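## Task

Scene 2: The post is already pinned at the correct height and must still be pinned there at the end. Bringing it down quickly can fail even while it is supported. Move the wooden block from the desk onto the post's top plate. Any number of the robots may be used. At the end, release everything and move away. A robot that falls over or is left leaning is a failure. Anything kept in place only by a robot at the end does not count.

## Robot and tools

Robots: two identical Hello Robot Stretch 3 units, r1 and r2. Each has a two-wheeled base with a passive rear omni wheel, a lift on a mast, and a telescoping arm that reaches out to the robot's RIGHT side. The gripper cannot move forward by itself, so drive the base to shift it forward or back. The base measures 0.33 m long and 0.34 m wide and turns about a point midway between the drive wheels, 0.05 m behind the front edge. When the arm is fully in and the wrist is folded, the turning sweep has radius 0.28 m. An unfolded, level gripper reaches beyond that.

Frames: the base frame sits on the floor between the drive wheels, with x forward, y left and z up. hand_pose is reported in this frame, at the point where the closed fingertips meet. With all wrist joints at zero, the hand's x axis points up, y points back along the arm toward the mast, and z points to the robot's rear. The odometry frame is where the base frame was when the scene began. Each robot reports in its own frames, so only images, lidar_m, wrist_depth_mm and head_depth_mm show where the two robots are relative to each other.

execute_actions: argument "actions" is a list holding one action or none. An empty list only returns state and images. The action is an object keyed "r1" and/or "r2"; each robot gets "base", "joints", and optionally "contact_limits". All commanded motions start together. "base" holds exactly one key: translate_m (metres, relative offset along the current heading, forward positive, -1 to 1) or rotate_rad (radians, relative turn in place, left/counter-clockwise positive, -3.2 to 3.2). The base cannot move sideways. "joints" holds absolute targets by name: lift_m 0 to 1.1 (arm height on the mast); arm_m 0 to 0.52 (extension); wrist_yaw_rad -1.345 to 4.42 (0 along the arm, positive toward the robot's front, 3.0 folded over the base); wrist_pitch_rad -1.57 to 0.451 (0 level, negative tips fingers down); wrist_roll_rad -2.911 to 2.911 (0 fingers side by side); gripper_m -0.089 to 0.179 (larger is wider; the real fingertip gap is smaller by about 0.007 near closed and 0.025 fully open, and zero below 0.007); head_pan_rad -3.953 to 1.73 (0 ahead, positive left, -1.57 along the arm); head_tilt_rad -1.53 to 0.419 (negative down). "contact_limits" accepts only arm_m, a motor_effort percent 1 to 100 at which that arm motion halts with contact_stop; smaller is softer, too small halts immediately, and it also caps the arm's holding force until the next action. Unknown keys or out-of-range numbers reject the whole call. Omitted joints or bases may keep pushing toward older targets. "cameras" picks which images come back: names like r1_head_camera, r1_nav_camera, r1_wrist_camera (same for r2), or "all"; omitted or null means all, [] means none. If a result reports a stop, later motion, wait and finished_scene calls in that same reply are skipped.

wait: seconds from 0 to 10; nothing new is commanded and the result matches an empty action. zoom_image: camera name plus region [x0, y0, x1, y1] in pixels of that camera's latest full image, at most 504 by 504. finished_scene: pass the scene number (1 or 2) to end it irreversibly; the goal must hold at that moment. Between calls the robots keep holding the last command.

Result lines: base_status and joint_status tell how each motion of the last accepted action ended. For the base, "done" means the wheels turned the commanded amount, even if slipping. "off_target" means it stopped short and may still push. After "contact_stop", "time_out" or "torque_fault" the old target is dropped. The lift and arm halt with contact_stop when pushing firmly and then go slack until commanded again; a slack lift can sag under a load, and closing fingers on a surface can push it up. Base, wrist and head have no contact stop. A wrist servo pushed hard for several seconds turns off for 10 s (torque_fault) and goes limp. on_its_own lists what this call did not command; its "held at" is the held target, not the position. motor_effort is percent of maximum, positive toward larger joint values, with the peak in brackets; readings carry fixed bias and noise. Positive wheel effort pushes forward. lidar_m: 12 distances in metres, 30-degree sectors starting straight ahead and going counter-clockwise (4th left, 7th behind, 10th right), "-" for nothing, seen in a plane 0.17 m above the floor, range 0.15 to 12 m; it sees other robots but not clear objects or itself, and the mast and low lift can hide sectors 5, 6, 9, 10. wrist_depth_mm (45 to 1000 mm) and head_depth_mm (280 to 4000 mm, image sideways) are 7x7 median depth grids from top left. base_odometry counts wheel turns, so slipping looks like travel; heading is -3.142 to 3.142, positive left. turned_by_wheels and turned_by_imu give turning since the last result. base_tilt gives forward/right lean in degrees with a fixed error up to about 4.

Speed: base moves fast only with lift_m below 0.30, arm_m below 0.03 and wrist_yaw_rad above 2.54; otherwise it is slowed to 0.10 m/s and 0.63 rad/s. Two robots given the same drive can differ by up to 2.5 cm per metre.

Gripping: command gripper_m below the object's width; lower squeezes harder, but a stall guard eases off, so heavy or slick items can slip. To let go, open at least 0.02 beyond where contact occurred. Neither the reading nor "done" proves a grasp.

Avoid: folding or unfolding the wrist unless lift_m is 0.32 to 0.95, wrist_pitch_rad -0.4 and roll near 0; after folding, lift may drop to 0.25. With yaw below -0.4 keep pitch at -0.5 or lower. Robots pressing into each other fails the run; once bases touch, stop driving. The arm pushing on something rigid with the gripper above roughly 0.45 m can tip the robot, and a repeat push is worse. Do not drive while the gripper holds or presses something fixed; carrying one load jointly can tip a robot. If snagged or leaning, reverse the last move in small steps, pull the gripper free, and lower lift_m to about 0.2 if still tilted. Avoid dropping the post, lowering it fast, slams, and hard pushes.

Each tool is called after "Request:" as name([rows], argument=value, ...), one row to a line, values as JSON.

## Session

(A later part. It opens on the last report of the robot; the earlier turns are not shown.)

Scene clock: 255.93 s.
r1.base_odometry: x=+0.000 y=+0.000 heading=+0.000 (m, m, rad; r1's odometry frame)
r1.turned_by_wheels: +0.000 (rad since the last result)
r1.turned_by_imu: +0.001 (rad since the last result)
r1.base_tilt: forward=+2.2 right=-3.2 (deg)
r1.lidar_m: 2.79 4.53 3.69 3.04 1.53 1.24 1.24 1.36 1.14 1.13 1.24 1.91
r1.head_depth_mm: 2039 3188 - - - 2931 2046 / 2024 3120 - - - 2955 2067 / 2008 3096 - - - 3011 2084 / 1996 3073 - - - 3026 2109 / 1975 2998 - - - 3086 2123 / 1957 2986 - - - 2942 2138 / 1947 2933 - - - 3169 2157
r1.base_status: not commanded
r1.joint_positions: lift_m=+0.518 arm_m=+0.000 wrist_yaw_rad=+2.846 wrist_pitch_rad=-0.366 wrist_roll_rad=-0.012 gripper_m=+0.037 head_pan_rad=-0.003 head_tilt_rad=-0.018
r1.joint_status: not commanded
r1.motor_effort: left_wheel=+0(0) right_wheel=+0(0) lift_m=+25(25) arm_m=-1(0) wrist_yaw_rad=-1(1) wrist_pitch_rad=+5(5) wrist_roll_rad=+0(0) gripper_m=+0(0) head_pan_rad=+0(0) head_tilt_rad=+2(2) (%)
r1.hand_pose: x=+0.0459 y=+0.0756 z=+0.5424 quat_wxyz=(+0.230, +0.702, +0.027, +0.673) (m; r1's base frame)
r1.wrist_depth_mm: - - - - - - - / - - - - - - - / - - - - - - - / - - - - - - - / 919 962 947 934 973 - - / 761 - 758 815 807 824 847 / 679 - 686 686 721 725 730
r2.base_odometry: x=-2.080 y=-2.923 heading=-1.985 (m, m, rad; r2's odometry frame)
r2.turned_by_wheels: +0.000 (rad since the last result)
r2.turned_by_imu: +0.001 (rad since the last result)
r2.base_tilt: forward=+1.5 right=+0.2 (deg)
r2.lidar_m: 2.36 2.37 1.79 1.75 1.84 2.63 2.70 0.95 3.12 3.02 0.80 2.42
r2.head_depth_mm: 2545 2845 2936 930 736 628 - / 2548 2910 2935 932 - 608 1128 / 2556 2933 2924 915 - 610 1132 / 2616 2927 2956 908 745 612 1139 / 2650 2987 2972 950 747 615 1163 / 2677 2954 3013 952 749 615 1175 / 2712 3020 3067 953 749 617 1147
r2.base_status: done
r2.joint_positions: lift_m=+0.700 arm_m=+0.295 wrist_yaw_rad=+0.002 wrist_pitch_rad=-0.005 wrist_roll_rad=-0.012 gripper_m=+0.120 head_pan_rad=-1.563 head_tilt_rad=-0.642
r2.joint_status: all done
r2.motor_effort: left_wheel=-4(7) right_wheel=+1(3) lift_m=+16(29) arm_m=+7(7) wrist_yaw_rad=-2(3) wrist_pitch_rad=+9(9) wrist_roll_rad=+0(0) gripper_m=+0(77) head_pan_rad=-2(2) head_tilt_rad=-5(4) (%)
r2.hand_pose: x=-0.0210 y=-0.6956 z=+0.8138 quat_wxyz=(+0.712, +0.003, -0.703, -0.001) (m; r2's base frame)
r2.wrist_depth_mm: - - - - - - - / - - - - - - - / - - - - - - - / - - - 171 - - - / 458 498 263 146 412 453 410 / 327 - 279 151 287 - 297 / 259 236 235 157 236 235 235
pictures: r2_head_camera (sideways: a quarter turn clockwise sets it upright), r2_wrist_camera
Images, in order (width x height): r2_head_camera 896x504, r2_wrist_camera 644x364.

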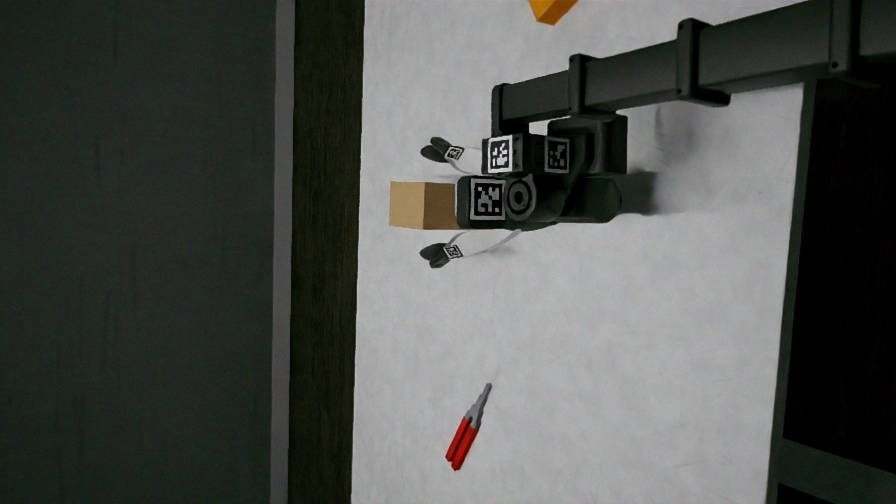

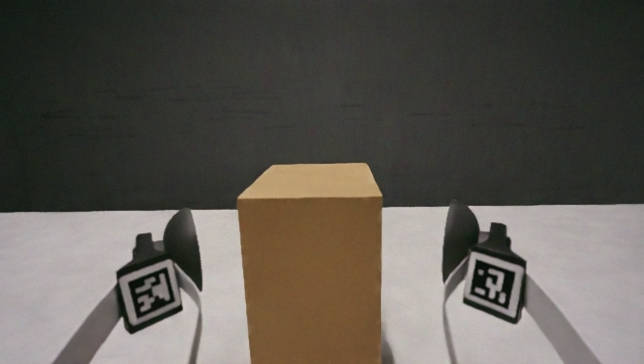

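Request:
execute_actions([
  {"r2":{"joints":{"arm_m":0.313,"lift_m":0.688,"gripper_m":0.09}}},
], cameras=[])

Request:
execute_actions([
  {"r2":{"joints":{"gripper_m":0.01}}},
], cameras=[])

Request:
execute_actions([
  {"r2":{"joints":{"lift_m":0.73}}},
], cameras=["r2_head_camera","r2_wrist_camera"])

Scene clock: 266.60 s.
r1.base_odometry: x=+0.000 y=+0.000 heading=+0.000 (m, m, rad; r1's odometry frame)
r1.turned_by_wheels: +0.000 (rad since the last result)
r1.turned_by_imu: +0.001 (rad since the last result)
r1.base_tilt: forward=+2.2 right=-3.2 (deg)
r1.lidar_m: 2.79 4.53 3.68 3.06 1.53 1.25 1.24 1.36 1.13 1.13 1.25 1.91
r1.head_depth_mm: 2047 3186 - - - 2957 2040 / 2023 3147 - - - 2974 2064 / 2009 3118 - - - 3013 2076 / 2002 3033 - - - 3019 2107 / 1964 2998 - - - 3051 2115 / 1947 2988 - - - 2939 2133 / 1933 2943 - - - 3157 2149
r1.base_status: not commanded
r1.joint_positions: lift_m=+0.518 arm_m=+0.000 wrist_yaw_rad=+2.846 wrist_pitch_rad=-0.366 wrist_roll_rad=-0.012 gripper_m=+0.037 head_pan_rad=-0.003 head_tilt_rad=-0.018
r1.joint_status: not commanded
r1.motor_effort: left_wheel=+0(1) right_wheel=-1(0) lift_m=+23(24) arm_m=+0(0) wrist_yaw_rad=-1(1) wrist_pitch_rad=+5(5) wrist_roll_rad=+0(0) gripper_m=+0(0) head_pan_rad=+0(0) head_tilt_rad=+2(2) (%)
r1.hand_pose: x=+0.0459 y=+0.0756 z=+0.5424 quat_wxyz=(+0.230, +0.702, +0.027, +0.673) (m; r1's base frame)
r1.wrist_depth_mm: - - - - - - - / - - - - - - - / - - - - - - - / - - - - - - - / 885 945 990 949 968 - - / 756 - 759 801 819 846 850 / 666 - 682 696 717 709 715
r2.base_odometry: x=-2.080 y=-2.923 heading=-1.985 (m, m, rad; r2's odometry frame)
r2.turned_by_wheels: +0.000 (rad since the last result)
r2.turned_by_imu: +0.000 (rad since the last result)
r2.base_tilt: forward=+1.6 right=+0.1 (deg)
r2.lidar_m: 2.36 2.36 1.80 1.75 1.85 2.63 2.70 0.95 3.11 3.02 0.80 2.42
r2.head_depth_mm: 2566 2856 2906 924 736 621 - / 2596 2907 2936 932 - 608 1120 / 2605 2919 2942 907 - 610 1134 / 2633 2907 2953 907 742 610 1142 / 2599 2965 2944 947 747 615 1162 / 2668 2985 2995 953 746 616 1166 / 2674 3026 2973 956 749 618 1151
r2.base_status: not commanded
r2.joint_positions: lift_m=+0.688 arm_m=+0.313 wrist_yaw_rad=+0.002 wrist_pitch_rad=-0.005 wrist_roll_rad=-0.012 gripper_m=+0.090 head_pan_rad=-1.563 head_tilt_rad=-0.642
r2.joint_status: all done
r2.motor_effort: left_wheel=-3(4) right_wheel=+1(2) lift_m=+15(14) arm_m=+7(7) wrist_yaw_rad=-2(2) wrist_pitch_rad=+9(9) wrist_roll_rad=+0(0) gripper_m=+0(87) head_pan_rad=-3(3) head_tilt_rad=-5(5) (%)
r2.hand_pose: x=-0.0210 y=-0.7136 z=+0.8018 quat_wxyz=(+0.712, +0.003, -0.703, -0.001) (m; r2's base frame)
r2.wrist_depth_mm: - - - - - - - / - - - - - - - / - - - - - - - / - - - 124 - - - / 426 424 128 126 127 388 379 / 297 302 133 131 191 286 272 / 232 228 140 137 209 219 214
pictures: none
No camera images: the call's "cameras" was empty. Leave "cameras" out to get every camera's image.

Scene clock: 267.90 s.
r1.base_odometry: x=+0.000 y=+0.000 heading=+0.000 (m, m, rad; r1's odometry frame)
r1.turned_by_wheels: +0.000 (rad since the last result)
r1.turned_by_imu: +0.000 (rad since the last result)
r1.base_tilt: forward=+2.2 right=-3.3 (deg)
r1.lidar_m: 2.80 4.54 3.67 3.03 1.53 1.25 1.24 1.36 1.14 1.13 1.24 1.91
r1.head_depth_mm: 2041 3148 - - - 2952 2032 / 2036 3146 - - - 2950 2071 / 2005 3107 - - - 3026 2079 / 2005 3070 - - - 3047 2099 / 1975 3030 - - - 3124 2124 / 1959 2961 - - - 2910 2144 / 1930 2912 - - - 3151 2134
r1.base_status: not commanded
r1.joint_positions: lift_m=+0.518 arm_m=+0.000 wrist_yaw_rad=+2.846 wrist_pitch_rad=-0.366 wrist_roll_rad=-0.012 gripper_m=+0.037 head_pan_rad=-0.003 head_tilt_rad=-0.018
r1.joint_status: not commanded
r1.motor_effort: left_wheel=+0(0) right_wheel=-1(0) lift_m=+25(24) arm_m=+0(0) wrist_yaw_rad=+0(0) wrist_pitch_rad=+4(5) wrist_roll_rad=+0(0) gripper_m=+1(0) head_pan_rad=+0(0) head_tilt_rad=+2(2) (%)
r1.hand_pose: x=+0.0459 y=+0.0756 z=+0.5424 quat_wxyz=(+0.230, +0.702, +0.027, +0.673) (m; r1's base frame)
r1.wrist_depth_mm: - - - - - - - / - - - - - - - / - - - - - - - / - - - - - - - / 909 958 957 968 978 - - / 776 - 760 805 817 814 843 / 665 - 683 694 706 724 716
r2.base_odometry: x=-2.080 y=-2.923 heading=-1.985 (m, m, rad; r2's odometry frame)
r2.turned_by_wheels: +0.000 (rad since the last result)
r2.turned_by_imu: +0.000 (rad since the last result)
r2.base_tilt: forward=+1.6 right=+0.2 (deg)
r2.lidar_m: 2.36 2.37 1.80 1.75 1.84 2.64 2.70 0.96 3.11 3.02 0.80 2.41
r2.head_depth_mm: 2537 2865 2890 928 735 623 - / 2558 2864 2930 933 - 607 1116 / 2570 2919 2910 840 - 611 1138 / 2630 2888 2944 908 745 612 1136 / 2628 2948 2979 948 744 614 1166 / 2675 2978 2993 949 746 615 1170 / 2665 3046 2978 958 750 617 1146
r2.base_status: not commanded
r2.joint_positions: lift_m=+0.688 arm_m=+0.313 wrist_yaw_rad=+0.002 wrist_pitch_rad=-0.005 wrist_roll_rad=-0.012 gripper_m=+0.012 head_pan_rad=-1.563 head_tilt_rad=-0.642
r2.joint_status: all done
r2.motor_effort: left_wheel=-3(3) right_wheel=+1(2) lift_m=+15(15) arm_m=+6(7) wrist_yaw_rad=-2(2) wrist_pitch_rad=+9(9) wrist_roll_rad=+0(0) gripper_m=-29(99) head_pan_rad=-2(4) head_tilt_rad=-5(5) (%)
r2.hand_pose: x=-0.0210 y=-0.7137 z=+0.8018 quat_wxyz=(+0.712, +0.003, -0.703, -0.001) (m; r2's base frame)
r2.wrist_depth_mm: - - - - - - - / - - - - - - - / - - - - - - - / - - - 123 - - - / 429 422 129 127 126 384 382 / 298 296 131 132 131 277 274 / 231 228 215 136 209 217 215
pictures: none
No camera images: the call's "cameras" was empty. Leave "cameras" out to get every camera's image.

Scene clock: 269.10 s.
r1.base_odometry: x=+0.000 y=+0.000 heading=+0.000 (m, m, rad; r1's odometry frame)
r1.turned_by_wheels: +0.000 (rad since the last result)
r1.turned_by_imu: +0.000 (rad since the last result)
r1.base_tilt: forward=+2.2 right=-3.2 (deg)
r1.lidar_m: 2.78 4.52 3.68 3.04 1.53 1.24 1.24 1.36 1.14 1.13 1.25 1.90
r1.head_depth_mm: 2042 3238 - - - 2954 2050 / 2027 3173 - - - 2979 2072 / 2008 3148 - - - 3011 2075 / 1983 3090 - - - 3022 2102 / 1976 3034 - - - 3094 2114 / 1952 2969 - - - 2926 2121 / 1930 2919 - - - 3156 2149
r1.base_status: not commanded
r1.joint_positions: lift_m=+0.518 arm_m=+0.000 wrist_yaw_rad=+2.846 wrist_pitch_rad=-0.366 wrist_roll_rad=-0.012 gripper_m=+0.037 head_pan_rad=-0.003 head_tilt_rad=-0.018
r1.joint_status: not commanded
r1.motor_effort: left_wheel=+1(0) right_wheel=+0(0) lift_m=+24(25) arm_m=-1(1) wrist_yaw_rad=-1(1) wrist_pitch_rad=+5(4) wrist_roll_rad=+0(0) gripper_m=-1(1) head_pan_rad=+0(0) head_tilt_rad=+2(2) (%)
r1.hand_pose: x=+0.0459 y=+0.0756 z=+0.5424 quat_wxyz=(+0.230, +0.702, +0.027, +0.673) (m; r1's base frame)
r1.wrist_depth_mm: - - - - - - - / - - - - - - - / - - - - - - - / - - - - - - - / 906 933 966 936 990 - - / 765 - 739 809 821 823 854 / 681 - 678 712 706 716 723
r2.base_odometry: x=-2.080 y=-2.923 heading=-1.985 (m, m, rad; r2's odometry frame)
r2.turned_by_wheels: +0.000 (rad since the last result)
r2.turned_by_imu: +0.000 (rad since the last result)
r2.base_tilt: forward=+1.7 right=+0.2 (deg)
r2.lidar_m: 2.35 2.36 1.80 1.75 1.85 2.63 2.70 0.96 3.11 3.04 0.80 2.42
r2.head_depth_mm: 2516 2892 2920 927 733 - - / 2545 2838 2887 970 696 600 1117 / 2543 2903 2940 774 698 609 1132 / 2606 2954 2932 940 742 612 1138 / 2649 2981 2982 947 746 611 1168 / 2669 3020 3035 951 744 616 1165 / 2662 3056 3001 959 750 617 1146
r2.base_status: not commanded
r2.joint_positions: lift_m=+0.729 arm_m=+0.313 wrist_yaw_rad=+0.002 wrist_pitch_rad=-0.030 wrist_roll_rad=-0.012 gripper_m=+0.018 head_pan_rad=-1.563 head_tilt_rad=-0.642
r2.joint_status: all done
r2.on_its_own: gripper_m is held at +0.017, not at your +0.010, by its stall guard, which is still easing
r2.motor_effort: left_wheel=-3(2) right_wheel=+1(1) lift_m=+35(36) arm_m=+7(6) wrist_yaw_rad=-1(2) wrist_pitch_rad=+19(20) wrist_roll_rad=+0(0) gripper_m=-23(29) head_pan_rad=-3(2) head_tilt_rad=-5(4) (%)
r2.hand_pose: x=-0.0210 y=-0.7130 z=+0.8363 quat_wxyz=(+0.711, +0.012, -0.703, -0.010) (m; r2's base frame)
r2.wrist_depth_mm: - - - - - - - / - - - - - - - / - - - - - - - / - - - 124 - - - / 497 496 129 126 127 459 449 / 356 354 131 131 131 334 333 / 282 277 263 136 254 263 265
pictures: r2_head_camera (sideways: a quarter turn clockwise sets it upright), r2_wrist_camera
Images, in order (width x height): r2_head_camera 896x504, r2_wrist_camera 644x364.

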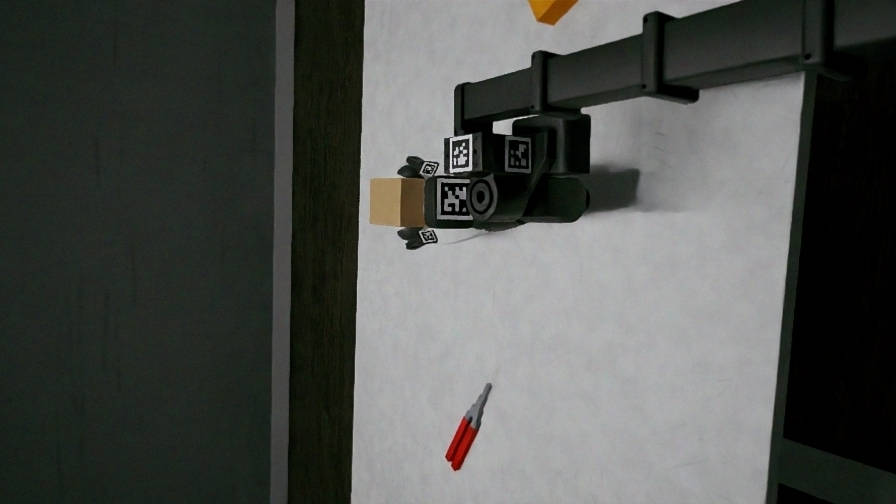

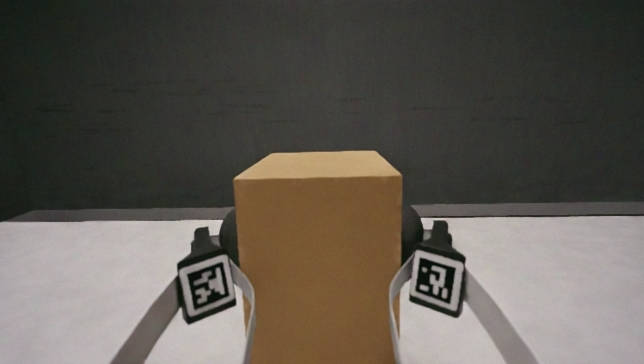

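Request:
execute_actions([
  {"r2":{"base":{"translate_m":-1.0},"joints":{"lift_m":1.03,"head_pan_rad":-2.5,"head_tilt_rad":-0.4}}},
], cameras=["r2_wrist_camera"])

Request:
execute_actions([
  {"r2":{"base":{"translate_m":-1.0},"joints":{"head_pan_rad":-2.3}}},
], cameras=["r2_head_camera","r2_nav_camera","r2_wrist_camera"])

Scene clock: 303.87 s.
r1.base_odometry: x=+0.000 y=+0.000 heading=+0.000 (m, m, rad; r1's odometry frame)
r1.turned_by_wheels: +0.000 (rad since the last result)
r1.turned_by_imu: +0.004 (rad since the last result)
r1.base_tilt: forward=+2.2 right=-3.3 (deg)
r1.lidar_m: 2.79 4.51 3.68 3.05 1.53 1.25 1.24 1.37 1.14 1.13 1.24 1.91
r1.head_depth_mm: 2056 3165 - - - 2944 2044 / 2031 3141 - - - 2982 2065 / 2016 3114 - - - 3037 2084 / 1986 3062 - - - 3047 2091 / 1977 3029 - - - 3069 2118 / 1959 2960 - - - 2920 2130 / 1933 2936 - - - 3148 2152
r1.base_status: not commanded
r1.joint_positions: lift_m=+0.518 arm_m=+0.000 wrist_yaw_rad=+2.846 wrist_pitch_rad=-0.366 wrist_roll_rad=-0.012 gripper_m=+0.037 head_pan_rad=-0.003 head_tilt_rad=-0.018
r1.joint_status: not commanded
r1.motor_effort: left_wheel=+0(0) right_wheel=+0(1) lift_m=+25(25) arm_m=-1(1) wrist_yaw_rad=-1(1) wrist_pitch_rad=+5(5) wrist_roll_rad=+0(0) gripper_m=+0(0) head_pan_rad=+0(0) head_tilt_rad=+2(2) (%)
r1.hand_pose: x=+0.0459 y=+0.0756 z=+0.5424 quat_wxyz=(+0.230, +0.702, +0.027, +0.673) (m; r1's base frame)
r1.wrist_depth_mm: - - - - - - - / - - - - - - - / - - - - - - - / - - - - - - - / 900 965 950 954 - - - / 744 - 758 797 820 840 854 / 666 - 689 684 692 715 719
r2.base_odometry: x=-1.677 y=-2.008 heading=-1.985 (m, m, rad; r2's odometry frame)
r2.turned_by_wheels: +0.000 (rad since the last result)
r2.turned_by_imu: +0.000 (rad since the last result)
r2.base_tilt: forward=+1.6 right=+0.2 (deg)
r2.lidar_m: 3.35 2.44 1.85 1.80 1.90 2.70 5.44 1.75 3.07 2.97 0.62 1.59
r2.head_depth_mm: - - - 3179 - - - / - - - 3486 - - - / - - - 3775 - - 1257 / 3876 - - - - - 1305 / 3405 3657 3897 - - - 1353 / 3122 3229 3560 - - 1584 1361 / 2919 3088 3211 - - 1646 1359
r2.base_status: done
r2.joint_positions: lift_m=+1.029 arm_m=+0.313 wrist_yaw_rad=+0.002 wrist_pitch_rad=-0.032 wrist_roll_rad=-0.012 gripper_m=+0.028 head_pan_rad=-2.493 head_tilt_rad=-0.408
r2.joint_status: all done
r2.on_its_own: gripper_m is held at +0.027, not at your +0.010, by its stall guard, which is not easing now
r2.motor_effort: left_wheel=-3(9) right_wheel=+1(1) lift_m=+35(38) arm_m=+6(6) wrist_yaw_rad=-2(2) wrist_pitch_rad=+19(19) wrist_roll_rad=+0(0) gripper_m=-21(21) head_pan_rad=-2(38) head_tilt_rad=+5(27) (%)
r2.hand_pose: x=-0.0210 y=-0.7129 z=+1.1360 quat_wxyz=(+0.711, +0.012, -0.703, -0.011) (m; r2's base frame)
r2.wrist_depth_mm: - - - - - - - / - - - - - - - / - - - - - - - / - - - 124 - - - / - - 128 128 128 - - / - - 131 130 131 - - / - - - 135 - - -
pictures: r2_wrist_camera
Images, in order (width x height): r2_wrist_camera 644x364.

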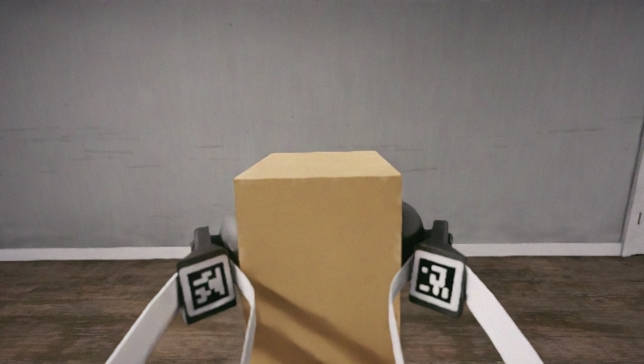

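Scene clock: 315.20 s.
r1.base_odometry: x=+0.000 y=+0.000 heading=+0.000 (m, m, rad; r1's odometry frame)
r1.turned_by_wheels: +0.000 (rad since the last result)
r1.turned_by_imu: +0.003 (rad since the last result)
r1.base_tilt: forward=+2.2 right=-3.2 (deg)
r1.lidar_m: 2.79 3.64 3.67 3.04 1.53 1.25 1.24 1.36 1.13 1.13 1.25 1.91
r1.head_depth_mm: 2029 3189 - - - 2930 2044 / 2038 3157 - - - 2952 2067 / 2020 3112 - - - 3026 2086 / 2009 3082 - - - 3062 2109 / 1963 2998 - - - 3064 2104 / 1950 2997 - - - 2949 2139 / 1935 2904 - - - 3111 2154
r1.base_status: not commanded
r1.joint_positions: lift_m=+0.518 arm_m=+0.000 wrist_yaw_rad=+2.846 wrist_pitch_rad=-0.366 wrist_roll_rad=-0.012 gripper_m=+0.037 head_pan_rad=-0.003 head_tilt_rad=-0.018
r1.joint_status: not commanded
r1.motor_effort: left_wheel=+0(0) right_wheel=+0(0) lift_m=+26(24) arm_m=-1(0) wrist_yaw_rad=+0(1) wrist_pitch_rad=+5(5) wrist_roll_rad=+0(1) gripper_m=+0(1) head_pan_rad=+0(0) head_tilt_rad=+2(2) (%)
r1.hand_pose: x=+0.0459 y=+0.0756 z=+0.5424 quat_wxyz=(+0.230, +0.702, +0.027, +0.673) (m; r1's base frame)
r1.wrist_depth_mm: - - - - - - - / - - - - - - - / - - - - - - - / - - - - - - - / 913 962 955 968 - - - / 773 - 751 804 836 827 850 / 667 - 688 694 692 713 713
r2.base_odometry: x=-1.274 y=-1.093 heading=-1.985 (m, m, rad; r2's odometry frame)
r2.turned_by_wheels: +0.000 (rad since the last result)
r2.turned_by_imu: +0.000 (rad since the last result)
r2.base_tilt: forward=+1.6 right=+0.1 (deg)
r2.lidar_m: 2.54 2.51 1.89 1.85 1.95 2.77 4.45 3.64 0.90 2.92 3.10 1.34
r2.head_depth_mm: - - - 3667 - - - / 3825 - - - - - 1272 / 3463 3758 - - - - 1306 / 3191 3472 3759 - - 1575 1318 / 2928 3103 3325 - - 1621 1351 / 2745 2970 3144 - 2144 1682 1349 / 2602 2730 2873 - 2205 1707 1371
r2.base_status: done
r2.joint_positions: lift_m=+1.029 arm_m=+0.313 wrist_yaw_rad=+0.002 wrist_pitch_rad=-0.032 wrist_roll_rad=-0.012 gripper_m=+0.028 head_pan_rad=-2.307 head_tilt_rad=-0.408
r2.joint_status: all done
r2.on_its_own: gripper_m is held at +0.027, not at your +0.010, by its stall guard, which is not easing now
r2.motor_effort: left_wheel=-3(9) right_wheel=+1(1) lift_m=+35(35) arm_m=+6(6) wrist_yaw_rad=-2(2) wrist_pitch_rad=+19(19) wrist_roll_rad=+0(0) gripper_m=-21(21) head_pan_rad=+2(12) head_tilt_rad=+5(5) (%)
r2.hand_pose: x=-0.0210 y=-0.7129 z=+1.1360 quat_wxyz=(+0.711, +0.012, -0.703, -0.011) (m; r2's base frame)
r2.wrist_depth_mm: - - - - - - - / - - - - - - - / - - - - - - - / - - - 125 - - - / - - 129 127 127 - - / - - 133 131 130 - - / - - - 136 - - -
pictures: r2_head_camera (sideways: a quarter turn clockwise sets it upright), r2_nav_camera (sideways: a quarter turn counterclockwise sets it upright), r2_wrist_camera
Images, in order (width x height): r2_head_camera 896x504, r2_nav_camera 672x504, r2_wrist_camera 644x364.

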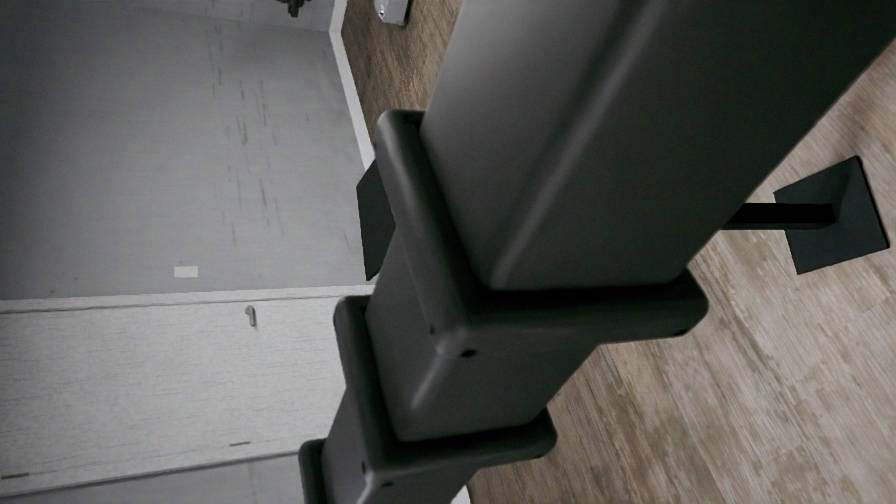

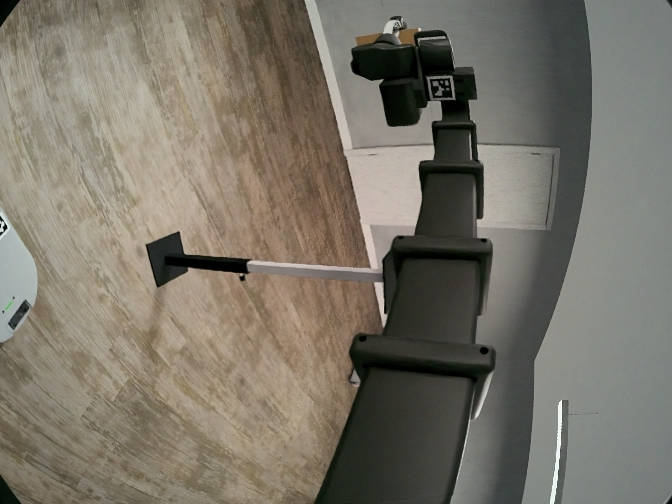

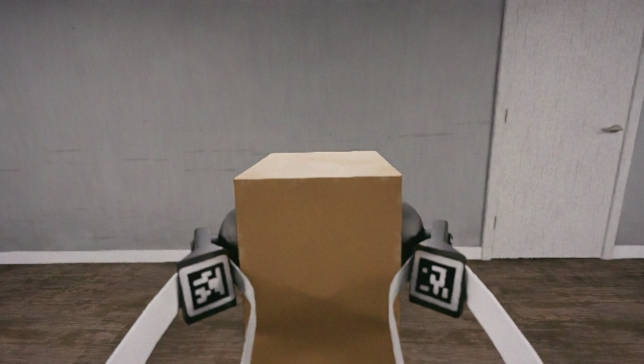

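Request:
execute_actions([
  {"r2":{"base":{"rotate_rad":-0.765},"joints":{"arm_m":0.4,"head_pan_rad":-1.57,"head_tilt_rad":-0.35}}},
], cameras=["r2_head_camera","r2_nav_camera","r2_wrist_camera","r1_head_camera"])

Request:
zoom_image(camera="r1_head_camera", region=[440,370,570,500])

Scene clock: 327.47 s.
r1.base_odometry: x=+0.000 y=+0.000 heading=+0.000 (m, m, rad; r1's odometry frame)
r1.turned_by_wheels: +0.000 (rad since the last result)
r1.turned_by_imu: +0.001 (rad since the last result)
r1.base_tilt: forward=+2.2 right=-3.2 (deg)
r1.lidar_m: 2.80 3.65 3.69 3.03 1.53 1.25 1.24 1.36 1.13 1.13 1.25 1.91
r1.head_depth_mm: 2051 3184 - - - 2926 2046 / 2031 3162 - - - 2973 2054 / 2002 3116 - - - 3031 2083 / 1991 3078 - - - 3059 2110 / 1975 3013 - - - 3085 2114 / 1944 2978 - - - 2927 2129 / 1927 2905 - - - 3149 2157
r1.base_status: not commanded
r1.joint_positions: lift_m=+0.518 arm_m=+0.000 wrist_yaw_rad=+2.846 wrist_pitch_rad=-0.366 wrist_roll_rad=-0.012 gripper_m=+0.037 head_pan_rad=-0.003 head_tilt_rad=-0.018
r1.joint_status: not commanded
r1.motor_effort: left_wheel=+0(0) right_wheel=+0(0) lift_m=+25(24) arm_m=+0(0) wrist_yaw_rad=+0(0) wrist_pitch_rad=+5(5) wrist_roll_rad=+0(0) gripper_m=+0(1) head_pan_rad=+0(0) head_tilt_rad=+2(2) (%)
r1.hand_pose: x=+0.0459 y=+0.0756 z=+0.5424 quat_wxyz=(+0.230, +0.702, +0.027, +0.673) (m; r1's base frame)
r1.wrist_depth_mm: - - - - - - - / - - - - - - - / - - - - - - - / - - - - - - - / 894 949 949 954 969 - - / 762 - 749 786 821 826 832 / 667 - 675 692 691 697 717
r2.base_odometry: x=-1.274 y=-1.093 heading=-2.750 (m, m, rad; r2's odometry frame)
r2.turned_by_wheels: -0.765 (rad since the last result)
r2.turned_by_imu: -0.748 (rad since the last result)
r2.base_tilt: forward=+1.6 right=+0.3 (deg)
r2.lidar_m: 1.36 1.34 3.31 2.06 1.85 1.86 2.25 4.33 3.64 0.90 2.93 2.93
r2.head_depth_mm: - - - 3373 2342 1739 1381 / 3896 - - 3406 2365 1765 1396 / 3582 3825 - 3224 2366 1763 1393 / 3286 3572 3687 1982 2183 1656 1317 / 3025 3220 3443 3477 2378 1765 1395 / 2797 2990 3181 3284 2365 1778 1409 / 2647 2749 2952 3042 2434 1757 1415
r2.base_status: done
r2.joint_positions: lift_m=+1.029 arm_m=+0.400 wrist_yaw_rad=+0.000 wrist_pitch_rad=-0.032 wrist_roll_rad=-0.012 gripper_m=+0.028 head_pan_rad=-1.577 head_tilt_rad=-0.359
r2.joint_status: all done
r2.on_its_own: gripper_m is held at +0.027, not at your +0.010, by its stall guard, which is not easing now
r2.motor_effort: left_wheel=+2(10) right_wheel=-2(7) lift_m=+35(35) arm_m=+7(8) wrist_yaw_rad=+0(3) wrist_pitch_rad=+19(19) wrist_roll_rad=+0(0) gripper_m=-21(21) head_pan_rad=+3(35) head_tilt_rad=+5(13) (%)
r2.hand_pose: x=-0.0214 y=-0.7999 z=+1.1360 quat_wxyz=(+0.711, +0.012, -0.703, -0.011) (m; r2's base frame)
r2.wrist_depth_mm: - - - - - - - / - - - - - - - / - - - - - - - / - - - 125 - - - / - - 128 127 127 - - / - - 132 131 131 - - / - - 259 135 - - -
pictures: r1_head_camera (sideways: a quarter turn clockwise sets it upright), r2_head_camera (sideways: a quarter turn clockwise sets it upright), r2_nav_camera (sideways: a quarter turn counterclockwise sets it upright), r2_wrist_camera
Images, in order (width x height): r1_head_camera 896x504, r2_head_camera 896x504, r2_nav_camera 672x504, r2_wrist_camera 644x364.

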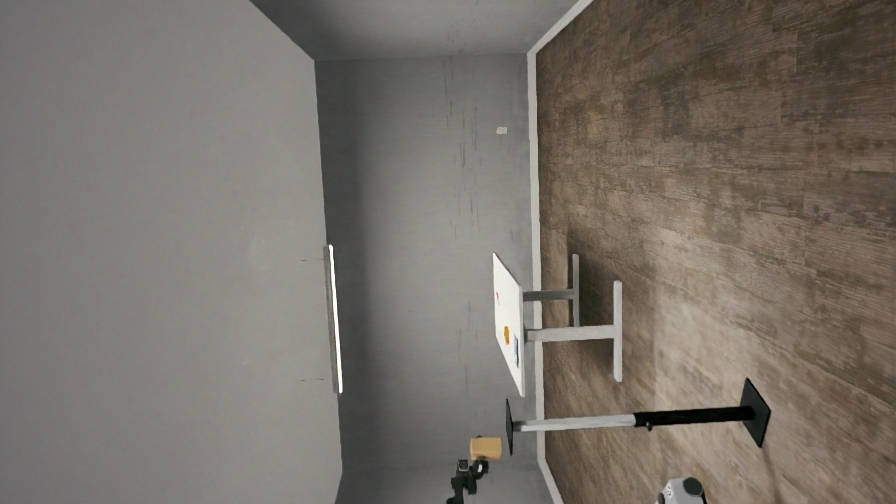

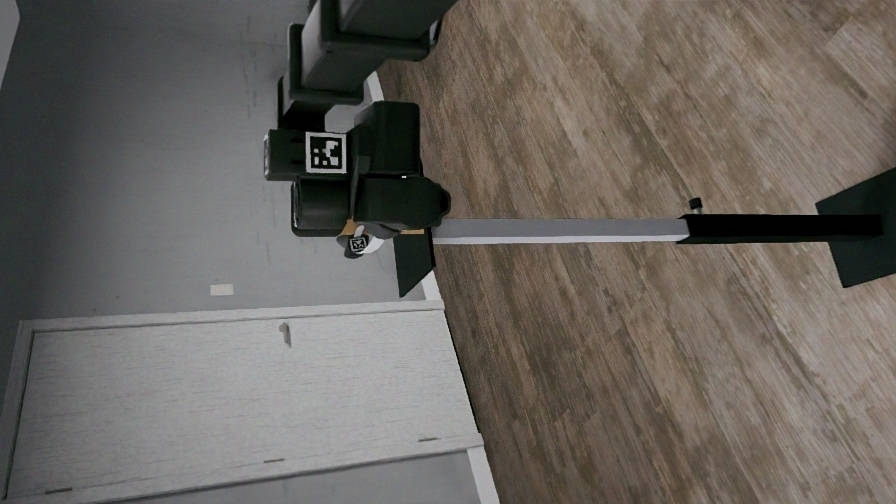

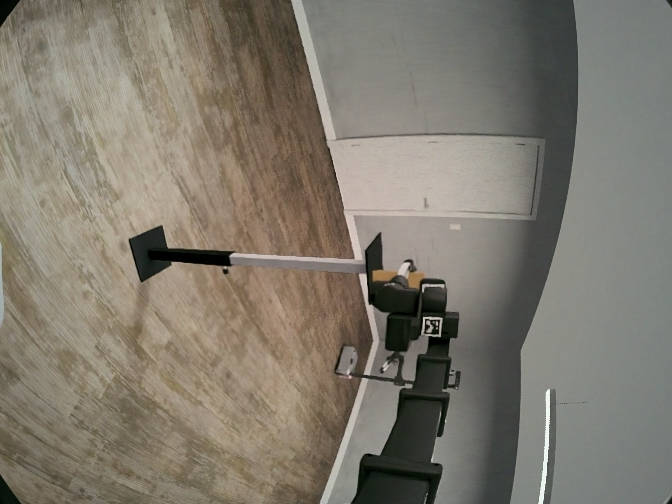

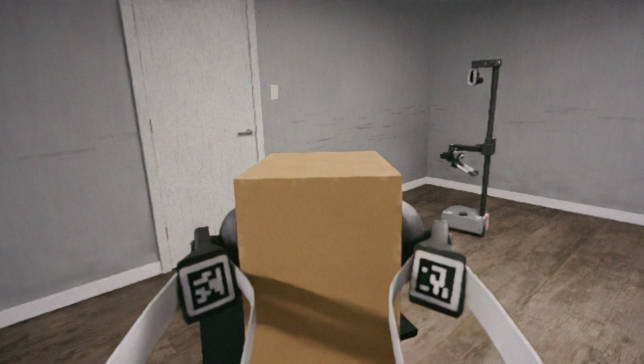

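Region (440, 370, 570, 500) of r1_head_camera's 896x504 image, scaled by 3.877, with more detail than that image has.

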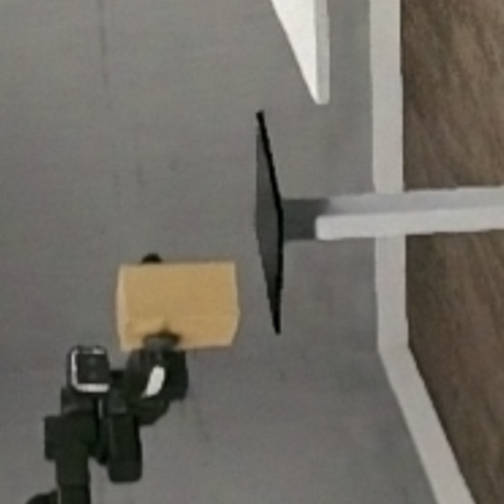

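Request:
execute_actions([
  {"r2":{"base":{"translate_m":0.02},"joints":{"arm_m":0.515,"lift_m":1.015}}},
], cameras=["r2_head_camera","r2_wrist_camera","r1_head_camera"])

Request:
zoom_image(camera="r1_head_camera", region=[440,370,570,500])

Scene clock: 341.10 s.
r1.base_odometry: x=+0.000 y=+0.000 heading=+0.000 (m, m, rad; r1's odometry frame)
r1.turned_by_wheels: +0.000 (rad since the last result)
r1.turned_by_imu: +0.001 (rad since the last result)
r1.base_tilt: forward=+2.2 right=-3.2 (deg)
r1.lidar_m: 2.79 3.65 3.68 3.04 1.53 1.25 1.24 1.37 1.14 1.13 1.24 1.91
r1.head_depth_mm: 2042 3189 - - - 2946 2045 / 2020 3149 - - - 2963 2062 / 2004 3115 - - - 3019 2066 / 1999 3039 - - - 3045 2097 / 1975 3021 - - - 3072 2117 / 1960 2958 - - - 2915 2139 / 1934 2932 - - - 3127 2148
r1.base_status: not commanded
r1.joint_positions: lift_m=+0.518 arm_m=+0.000 wrist_yaw_rad=+2.846 wrist_pitch_rad=-0.366 wrist_roll_rad=-0.012 gripper_m=+0.037 head_pan_rad=-0.003 head_tilt_rad=-0.018
r1.joint_status: not commanded
r1.motor_effort: left_wheel=+0(0) right_wheel=+0(0) lift_m=+24(24) arm_m=-1(1) wrist_yaw_rad=+0(1) wrist_pitch_rad=+4(5) wrist_roll_rad=+0(0) gripper_m=+0(0) head_pan_rad=+0(0) head_tilt_rad=+2(2) (%)
r1.hand_pose: x=+0.0459 y=+0.0756 z=+0.5424 quat_wxyz=(+0.230, +0.702, +0.027, +0.673) (m; r1's base frame)
r1.wrist_depth_mm: - - - - - - - / - - - - - - - / - - - - - - - / - - - - - - - / 886 949 961 943 978 - - / 763 - 733 797 818 835 846 / 661 - 691 701 715 715 716
r2.base_odometry: x=-1.293 y=-1.101 heading=-2.750 (m, m, rad; r2's odometry frame)
r2.turned_by_wheels: +0.000 (rad since the last result)
r2.turned_by_imu: +0.001 (rad since the last result)
r2.base_tilt: forward=+1.7 right=+0.2 (deg)
r2.lidar_m: 1.35 1.32 3.34 2.07 1.87 1.87 2.26 4.35 3.64 0.90 2.91 2.92
r2.head_depth_mm: - - - 3101 2363 1759 1398 / 3943 - - 3630 2356 1740 1392 / 3561 3814 - 3162 2262 1701 1354 / 3262 3527 3731 3268 2276 1694 1351 / 3016 3167 3428 3471 2378 1782 1395 / 2799 2937 3162 3272 2406 1776 1406 / 2639 2743 2903 3042 2413 1763 1410
r2.base_status: done
r2.joint_positions: lift_m=+1.015 arm_m=+0.515 wrist_yaw_rad=+0.000 wrist_pitch_rad=-0.032 wrist_roll_rad=-0.012 gripper_m=+0.028 head_pan_rad=-1.577 head_tilt_rad=-0.359
r2.joint_status: all done
r2.on_its_own: gripper_m is held at +0.027, not at your +0.010, by its stall guard, which is not easing now
r2.motor_effort: left_wheel=+2(9) right_wheel=-2(3) lift_m=+17(32) arm_m=+7(7) wrist_yaw_rad=+0(0) wrist_pitch_rad=+19(19) wrist_roll_rad=+0(0) gripper_m=-21(21) head_pan_rad=+3(2) head_tilt_rad=+5(5) (%)
r2.hand_pose: x=-0.0214 y=-0.9149 z=+1.1217 quat_wxyz=(+0.711, +0.012, -0.703, -0.012) (m; r2's base frame)
r2.wrist_depth_mm: - - - - - - - / - - - - - - - / - - - - - - - / - - - 124 - - - / - - 129 127 127 - - / - - 132 131 130 - - / - - 241 136 - - -
pictures: r1_head_camera (sideways: a quarter turn clockwise sets it upright), r2_head_camera (sideways: a quarter turn clockwise sets it upright), r2_wrist_camera
Images, in order (width x height): r1_head_camera 896x504, r2_head_camera 896x504, r2_wrist_camera 644x364.

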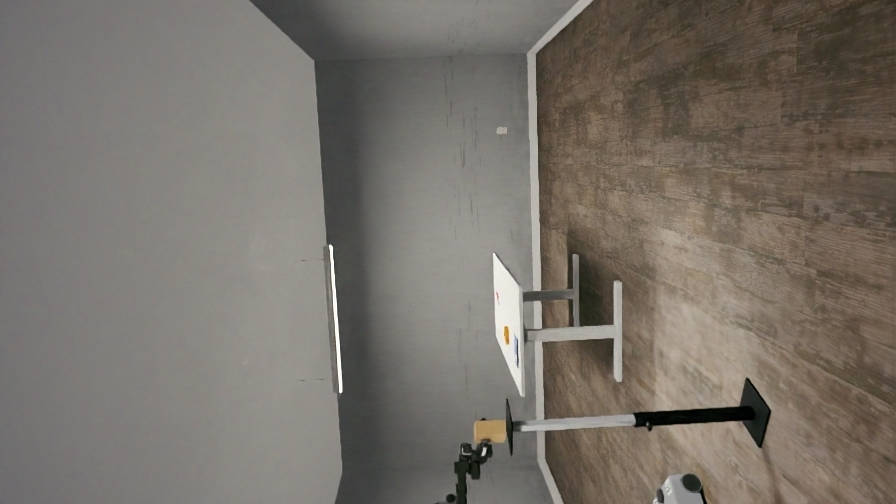

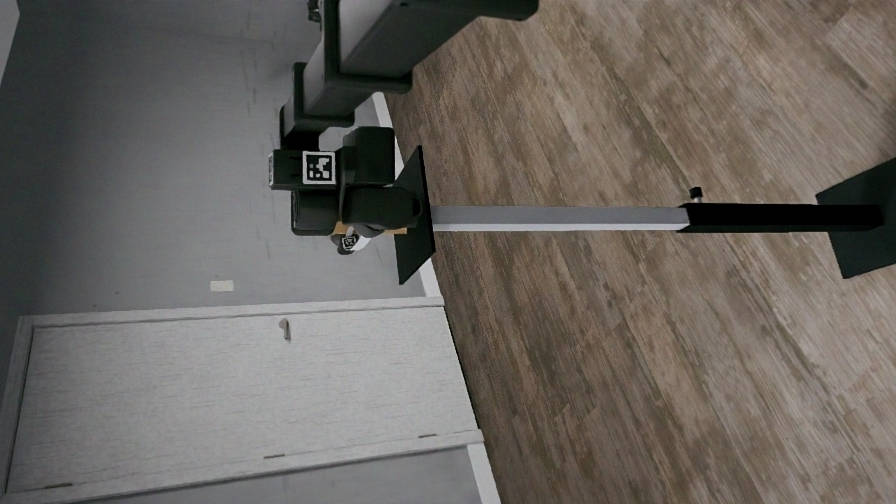

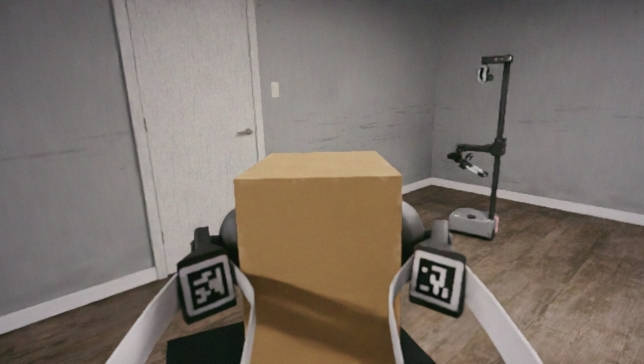

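Region (440, 370, 570, 500) of r1_head_camera's 896x504 image, scaled by 3.877, with more detail than that image has.

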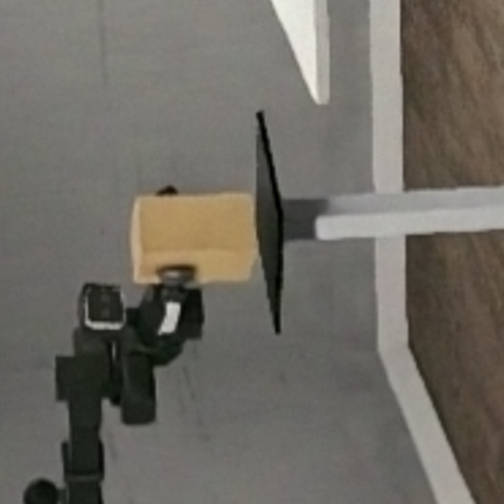

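Request:
execute_actions(actions=[], cameras=["r2_head_camera","r2_wrist_camera","r1_head_camera"])

Scene clock: 350.27 s.
r1.base_odometry: x=+0.000 y=+0.000 heading=+0.000 (m, m, rad; r1's odometry frame)
r1.turned_by_wheels: +0.000 (rad since the last result)
r1.turned_by_imu: +0.001 (rad since the last result)
r1.base_tilt: forward=+2.2 right=-3.3 (deg)
r1.lidar_m: 2.79 3.66 3.68 3.03 1.54 1.25 1.24 1.36 1.14 1.13 1.24 1.91
r1.head_depth_mm: 2047 3193 - - - 2943 2040 / 2023 3154 - - - 2976 2079 / 2013 3085 - - - 2986 2079 / 1985 3063 - - - 3043 2089 / 1981 3012 - - - 3071 2113 / 1950 2976 - - - 2923 2128 / 1928 2950 - - - 3164 2165
r1.base_status: not commanded
r1.joint_positions: lift_m=+0.518 arm_m=+0.000 wrist_yaw_rad=+2.846 wrist_pitch_rad=-0.366 wrist_roll_rad=-0.012 gripper_m=+0.037 head_pan_rad=-0.003 head_tilt_rad=-0.018
r1.joint_status: not commanded
r1.motor_effort: left_wheel=+1(0) right_wheel=-1(0) lift_m=+24(24) arm_m=-1(1) wrist_yaw_rad=+0(1) wrist_pitch_rad=+5(5) wrist_roll_rad=+0(0) gripper_m=+0(0) head_pan_rad=+0(0) head_tilt_rad=+2(2) (%)
r1.hand_pose: x=+0.0459 y=+0.0756 z=+0.5424 quat_wxyz=(+0.230, +0.702, +0.027, +0.673) (m; r1's base frame)
r1.wrist_depth_mm: - - - - - - - / - - - - - - - / - - - - - - - / - - - - - - - / 882 939 - 951 983 - - / 778 - 748 793 821 827 853 / 683 - 684 689 705 724 706
r2.base_odometry: x=-1.293 y=-1.101 heading=-2.750 (m, m, rad; r2's odometry frame)
r2.turned_by_wheels: +0.000 (rad since the last result)
r2.turned_by_imu: +0.000 (rad since the last result)
r2.base_tilt: forward=+1.6 right=+0.1 (deg)
r2.lidar_m: 1.35 1.32 3.34 2.08 1.86 1.87 2.27 4.34 3.65 0.90 2.91 2.92
r2.head_depth_mm: - - - 3177 2371 1744 1387 / 3981 - - 3512 2340 1761 1396 / 3578 3860 - 3120 2276 1693 1353 / 3268 3501 3689 3202 2288 1693 1349 / 3005 3162 3444 3509 2404 1770 1408 / 2811 2939 3143 3250 2394 1782 1406 / 2620 2733 2963 3075 2388 1771 1415
r2.base_status: done
r2.joint_positions: lift_m=+1.015 arm_m=+0.515 wrist_yaw_rad=+0.000 wrist_pitch_rad=-0.032 wrist_roll_rad=-0.012 gripper_m=+0.028 head_pan_rad=-1.577 head_tilt_rad=-0.359
r2.joint_status: all done
r2.on_its_own: gripper_m is held at +0.027, not at your +0.010, by its stall guard, which is not easing now
r2.motor_effort: left_wheel=+2(9) right_wheel=-2(3) lift_m=+17(32) arm_m=+7(7) wrist_yaw_rad=+0(0) wrist_pitch_rad=+19(19) wrist_roll_rad=+0(0) gripper_m=-21(21) head_pan_rad=+3(2) head_tilt_rad=+5(5) (%)
r2.hand_pose: x=-0.0214 y=-0.9149 z=+1.1217 quat_wxyz=(+0.711, +0.012, -0.703, -0.012) (m; r2's base frame)
r2.wrist_depth_mm: - - - - - - - / - - - - - - - / - - - - - - - / - - - 124 - - - / - - 129 127 127 - - / - - 132 131 130 - - / - - 238 135 - - -
pictures: r1_head_camera (sideways: a quarter turn clockwise sets it upright), r2_head_camera (sideways: a quarter turn clockwise sets it upright), r2_wrist_camera
Images, in order (width x height): r1_head_camera 896x504, r2_head_camera 896x504, r2_wrist_camera 644x364.

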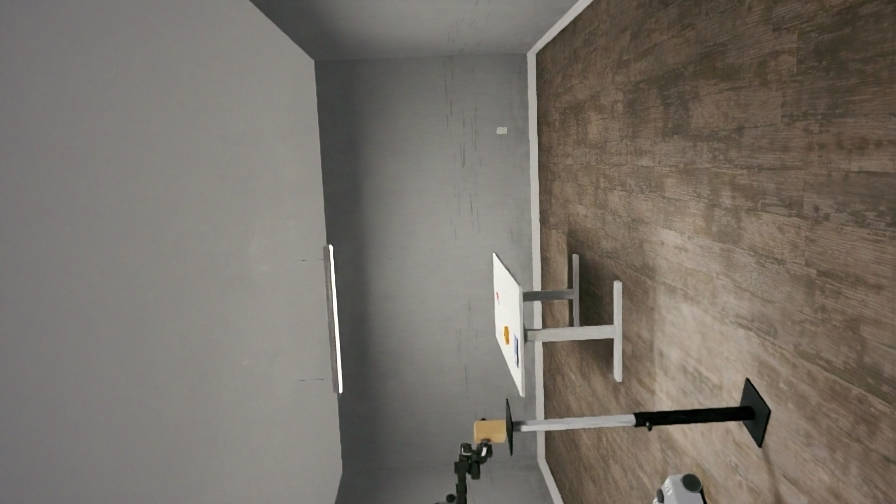

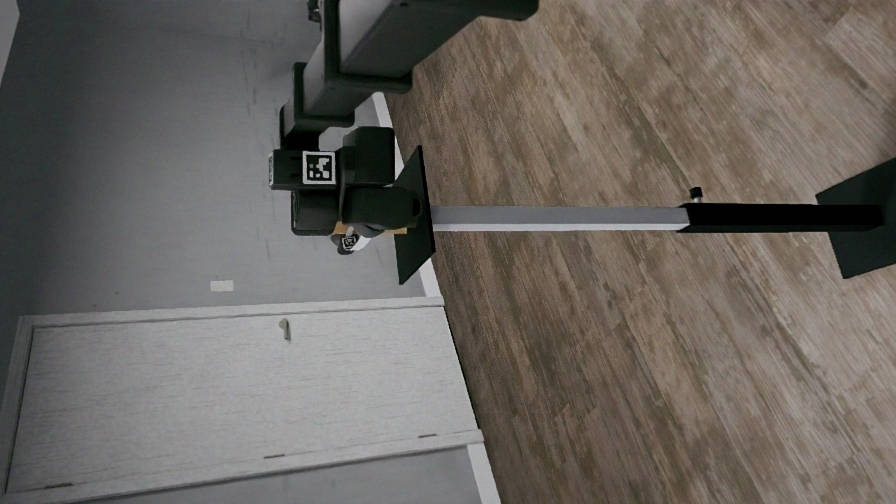

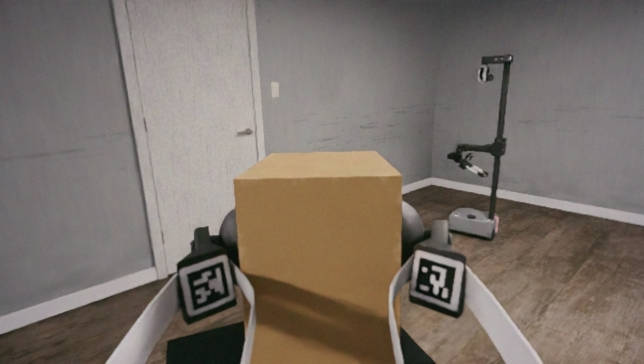

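Request:
execute_actions([
  {"r2":{"joints":{"lift_m":0.997}}},
], cameras=["r1_head_camera"])

Request:
zoom_image(camera="r1_head_camera", region=[440, 370, 570, 500])

Scene clock: 357.23 s.
r1.base_odometry: x=+0.000 y=+0.000 heading=+0.000 (m, m, rad; r1's odometry frame)
r1.turned_by_wheels: +0.000 (rad since the last result)
r1.turned_by_imu: +0.001 (rad since the last result)
r1.base_tilt: forward=+2.2 right=-3.2 (deg)
r1.lidar_m: 2.79 3.65 3.69 3.02 1.53 1.25 1.24 1.36 1.13 1.13 1.24 1.91
r1.head_depth_mm: 2040 3213 - - - 2941 2047 / 2029 3162 - - - 2964 2057 / 2000 3122 - - - 3008 2081 / 1986 3057 - - - 3059 2090 / 1968 3020 - - - 3068 2111 / 1955 2961 - - - 2942 2126 / 1935 2902 - - - 3125 2151
r1.base_status: not commanded
r1.joint_positions: lift_m=+0.518 arm_m=+0.000 wrist_yaw_rad=+2.846 wrist_pitch_rad=-0.366 wrist_roll_rad=-0.012 gripper_m=+0.037 head_pan_rad=-0.003 head_tilt_rad=-0.018
r1.joint_status: not commanded
r1.motor_effort: left_wheel=+1(0) right_wheel=+0(1) lift_m=+24(25) arm_m=+0(1) wrist_yaw_rad=+0(1) wrist_pitch_rad=+5(5) wrist_roll_rad=+1(0) gripper_m=+0(1) head_pan_rad=+0(0) head_tilt_rad=+2(2) (%)
r1.hand_pose: x=+0.0459 y=+0.0756 z=+0.5424 quat_wxyz=(+0.230, +0.702, +0.027, +0.673) (m; r1's base frame)
r1.wrist_depth_mm: - - - - - - - / - - - - - - - / - - - - - - - / - - - - - - - / 888 969 939 956 988 - - / 766 - 759 812 829 836 855 / 665 - 682 695 695 707 741
r2.base_odometry: x=-1.293 y=-1.101 heading=-2.750 (m, m, rad; r2's odometry frame)
r2.turned_by_wheels: +0.000 (rad since the last result)
r2.turned_by_imu: +0.000 (rad since the last result)
r2.base_tilt: forward=+1.7 right=+0.2 (deg)
r2.lidar_m: 1.35 1.32 3.34 2.08 1.87 1.87 2.27 4.34 3.65 0.90 2.91 2.93
r2.head_depth_mm: - - - - 2245 1751 1394 / 3897 - - 3328 2371 1756 1397 / 3564 3731 - 3121 2268 1686 1362 / 3288 3435 3761 3210 2256 1700 1352 / 2979 3258 3400 3502 2396 1769 1397 / 2793 2996 3143 3276 2412 1777 1399 / 2600 2754 2951 3077 2399 1785 1414
r2.base_status: not commanded
r2.joint_positions: lift_m=+0.997 arm_m=+0.515 wrist_yaw_rad=+0.000 wrist_pitch_rad=-0.027 wrist_roll_rad=-0.012 gripper_m=+0.028 head_pan_rad=-1.577 head_tilt_rad=-0.359
r2.joint_status: all done
r2.on_its_own: gripper_m is held at +0.027, not at your +0.010, by its stall guard, which is not easing now
r2.motor_effort: left_wheel=+2(2) right_wheel=-2(2) lift_m=+16(19) arm_m=+7(7) wrist_yaw_rad=+0(0) wrist_pitch_rad=+18(19) wrist_roll_rad=+0(0) gripper_m=-21(21) head_pan_rad=+4(3) head_tilt_rad=+5(5) (%)
r2.hand_pose: x=-0.0214 y=-0.9150 z=+1.1050 quat_wxyz=(+0.711, +0.010, -0.703, -0.010) (m; r2's base frame)
r2.wrist_depth_mm: - - - - - - - / - - - - - - - / - - - - - - - / - - - 124 - - - / - - 129 126 127 - - / - - 132 131 130 - - / - - 215 136 212 - -
pictures: r1_head_camera (sideways: a quarter turn clockwise sets it upright)
Images, in order (width x height): r1_head_camera 896x504.

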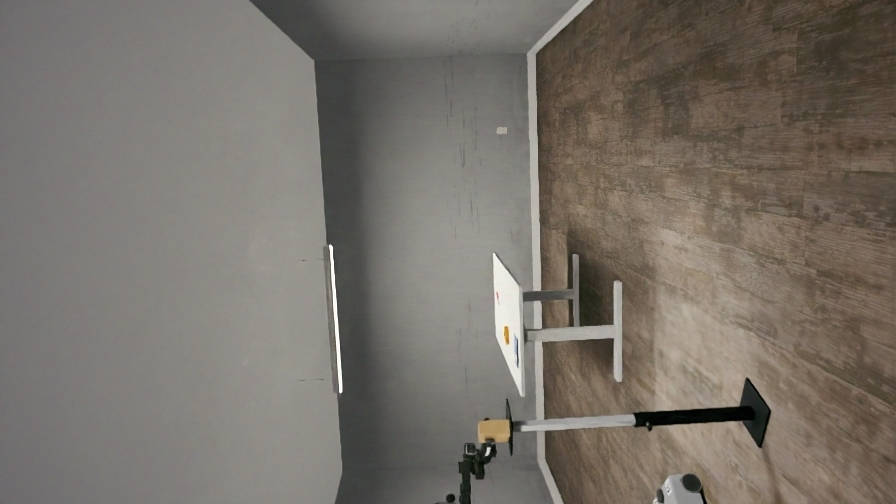

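Region (440, 370, 570, 500) of r1_head_camera's 896x504 image, scaled by 3.877, with more detail than that image has.

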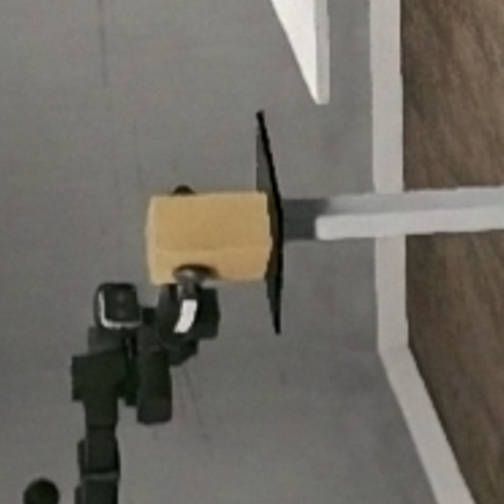

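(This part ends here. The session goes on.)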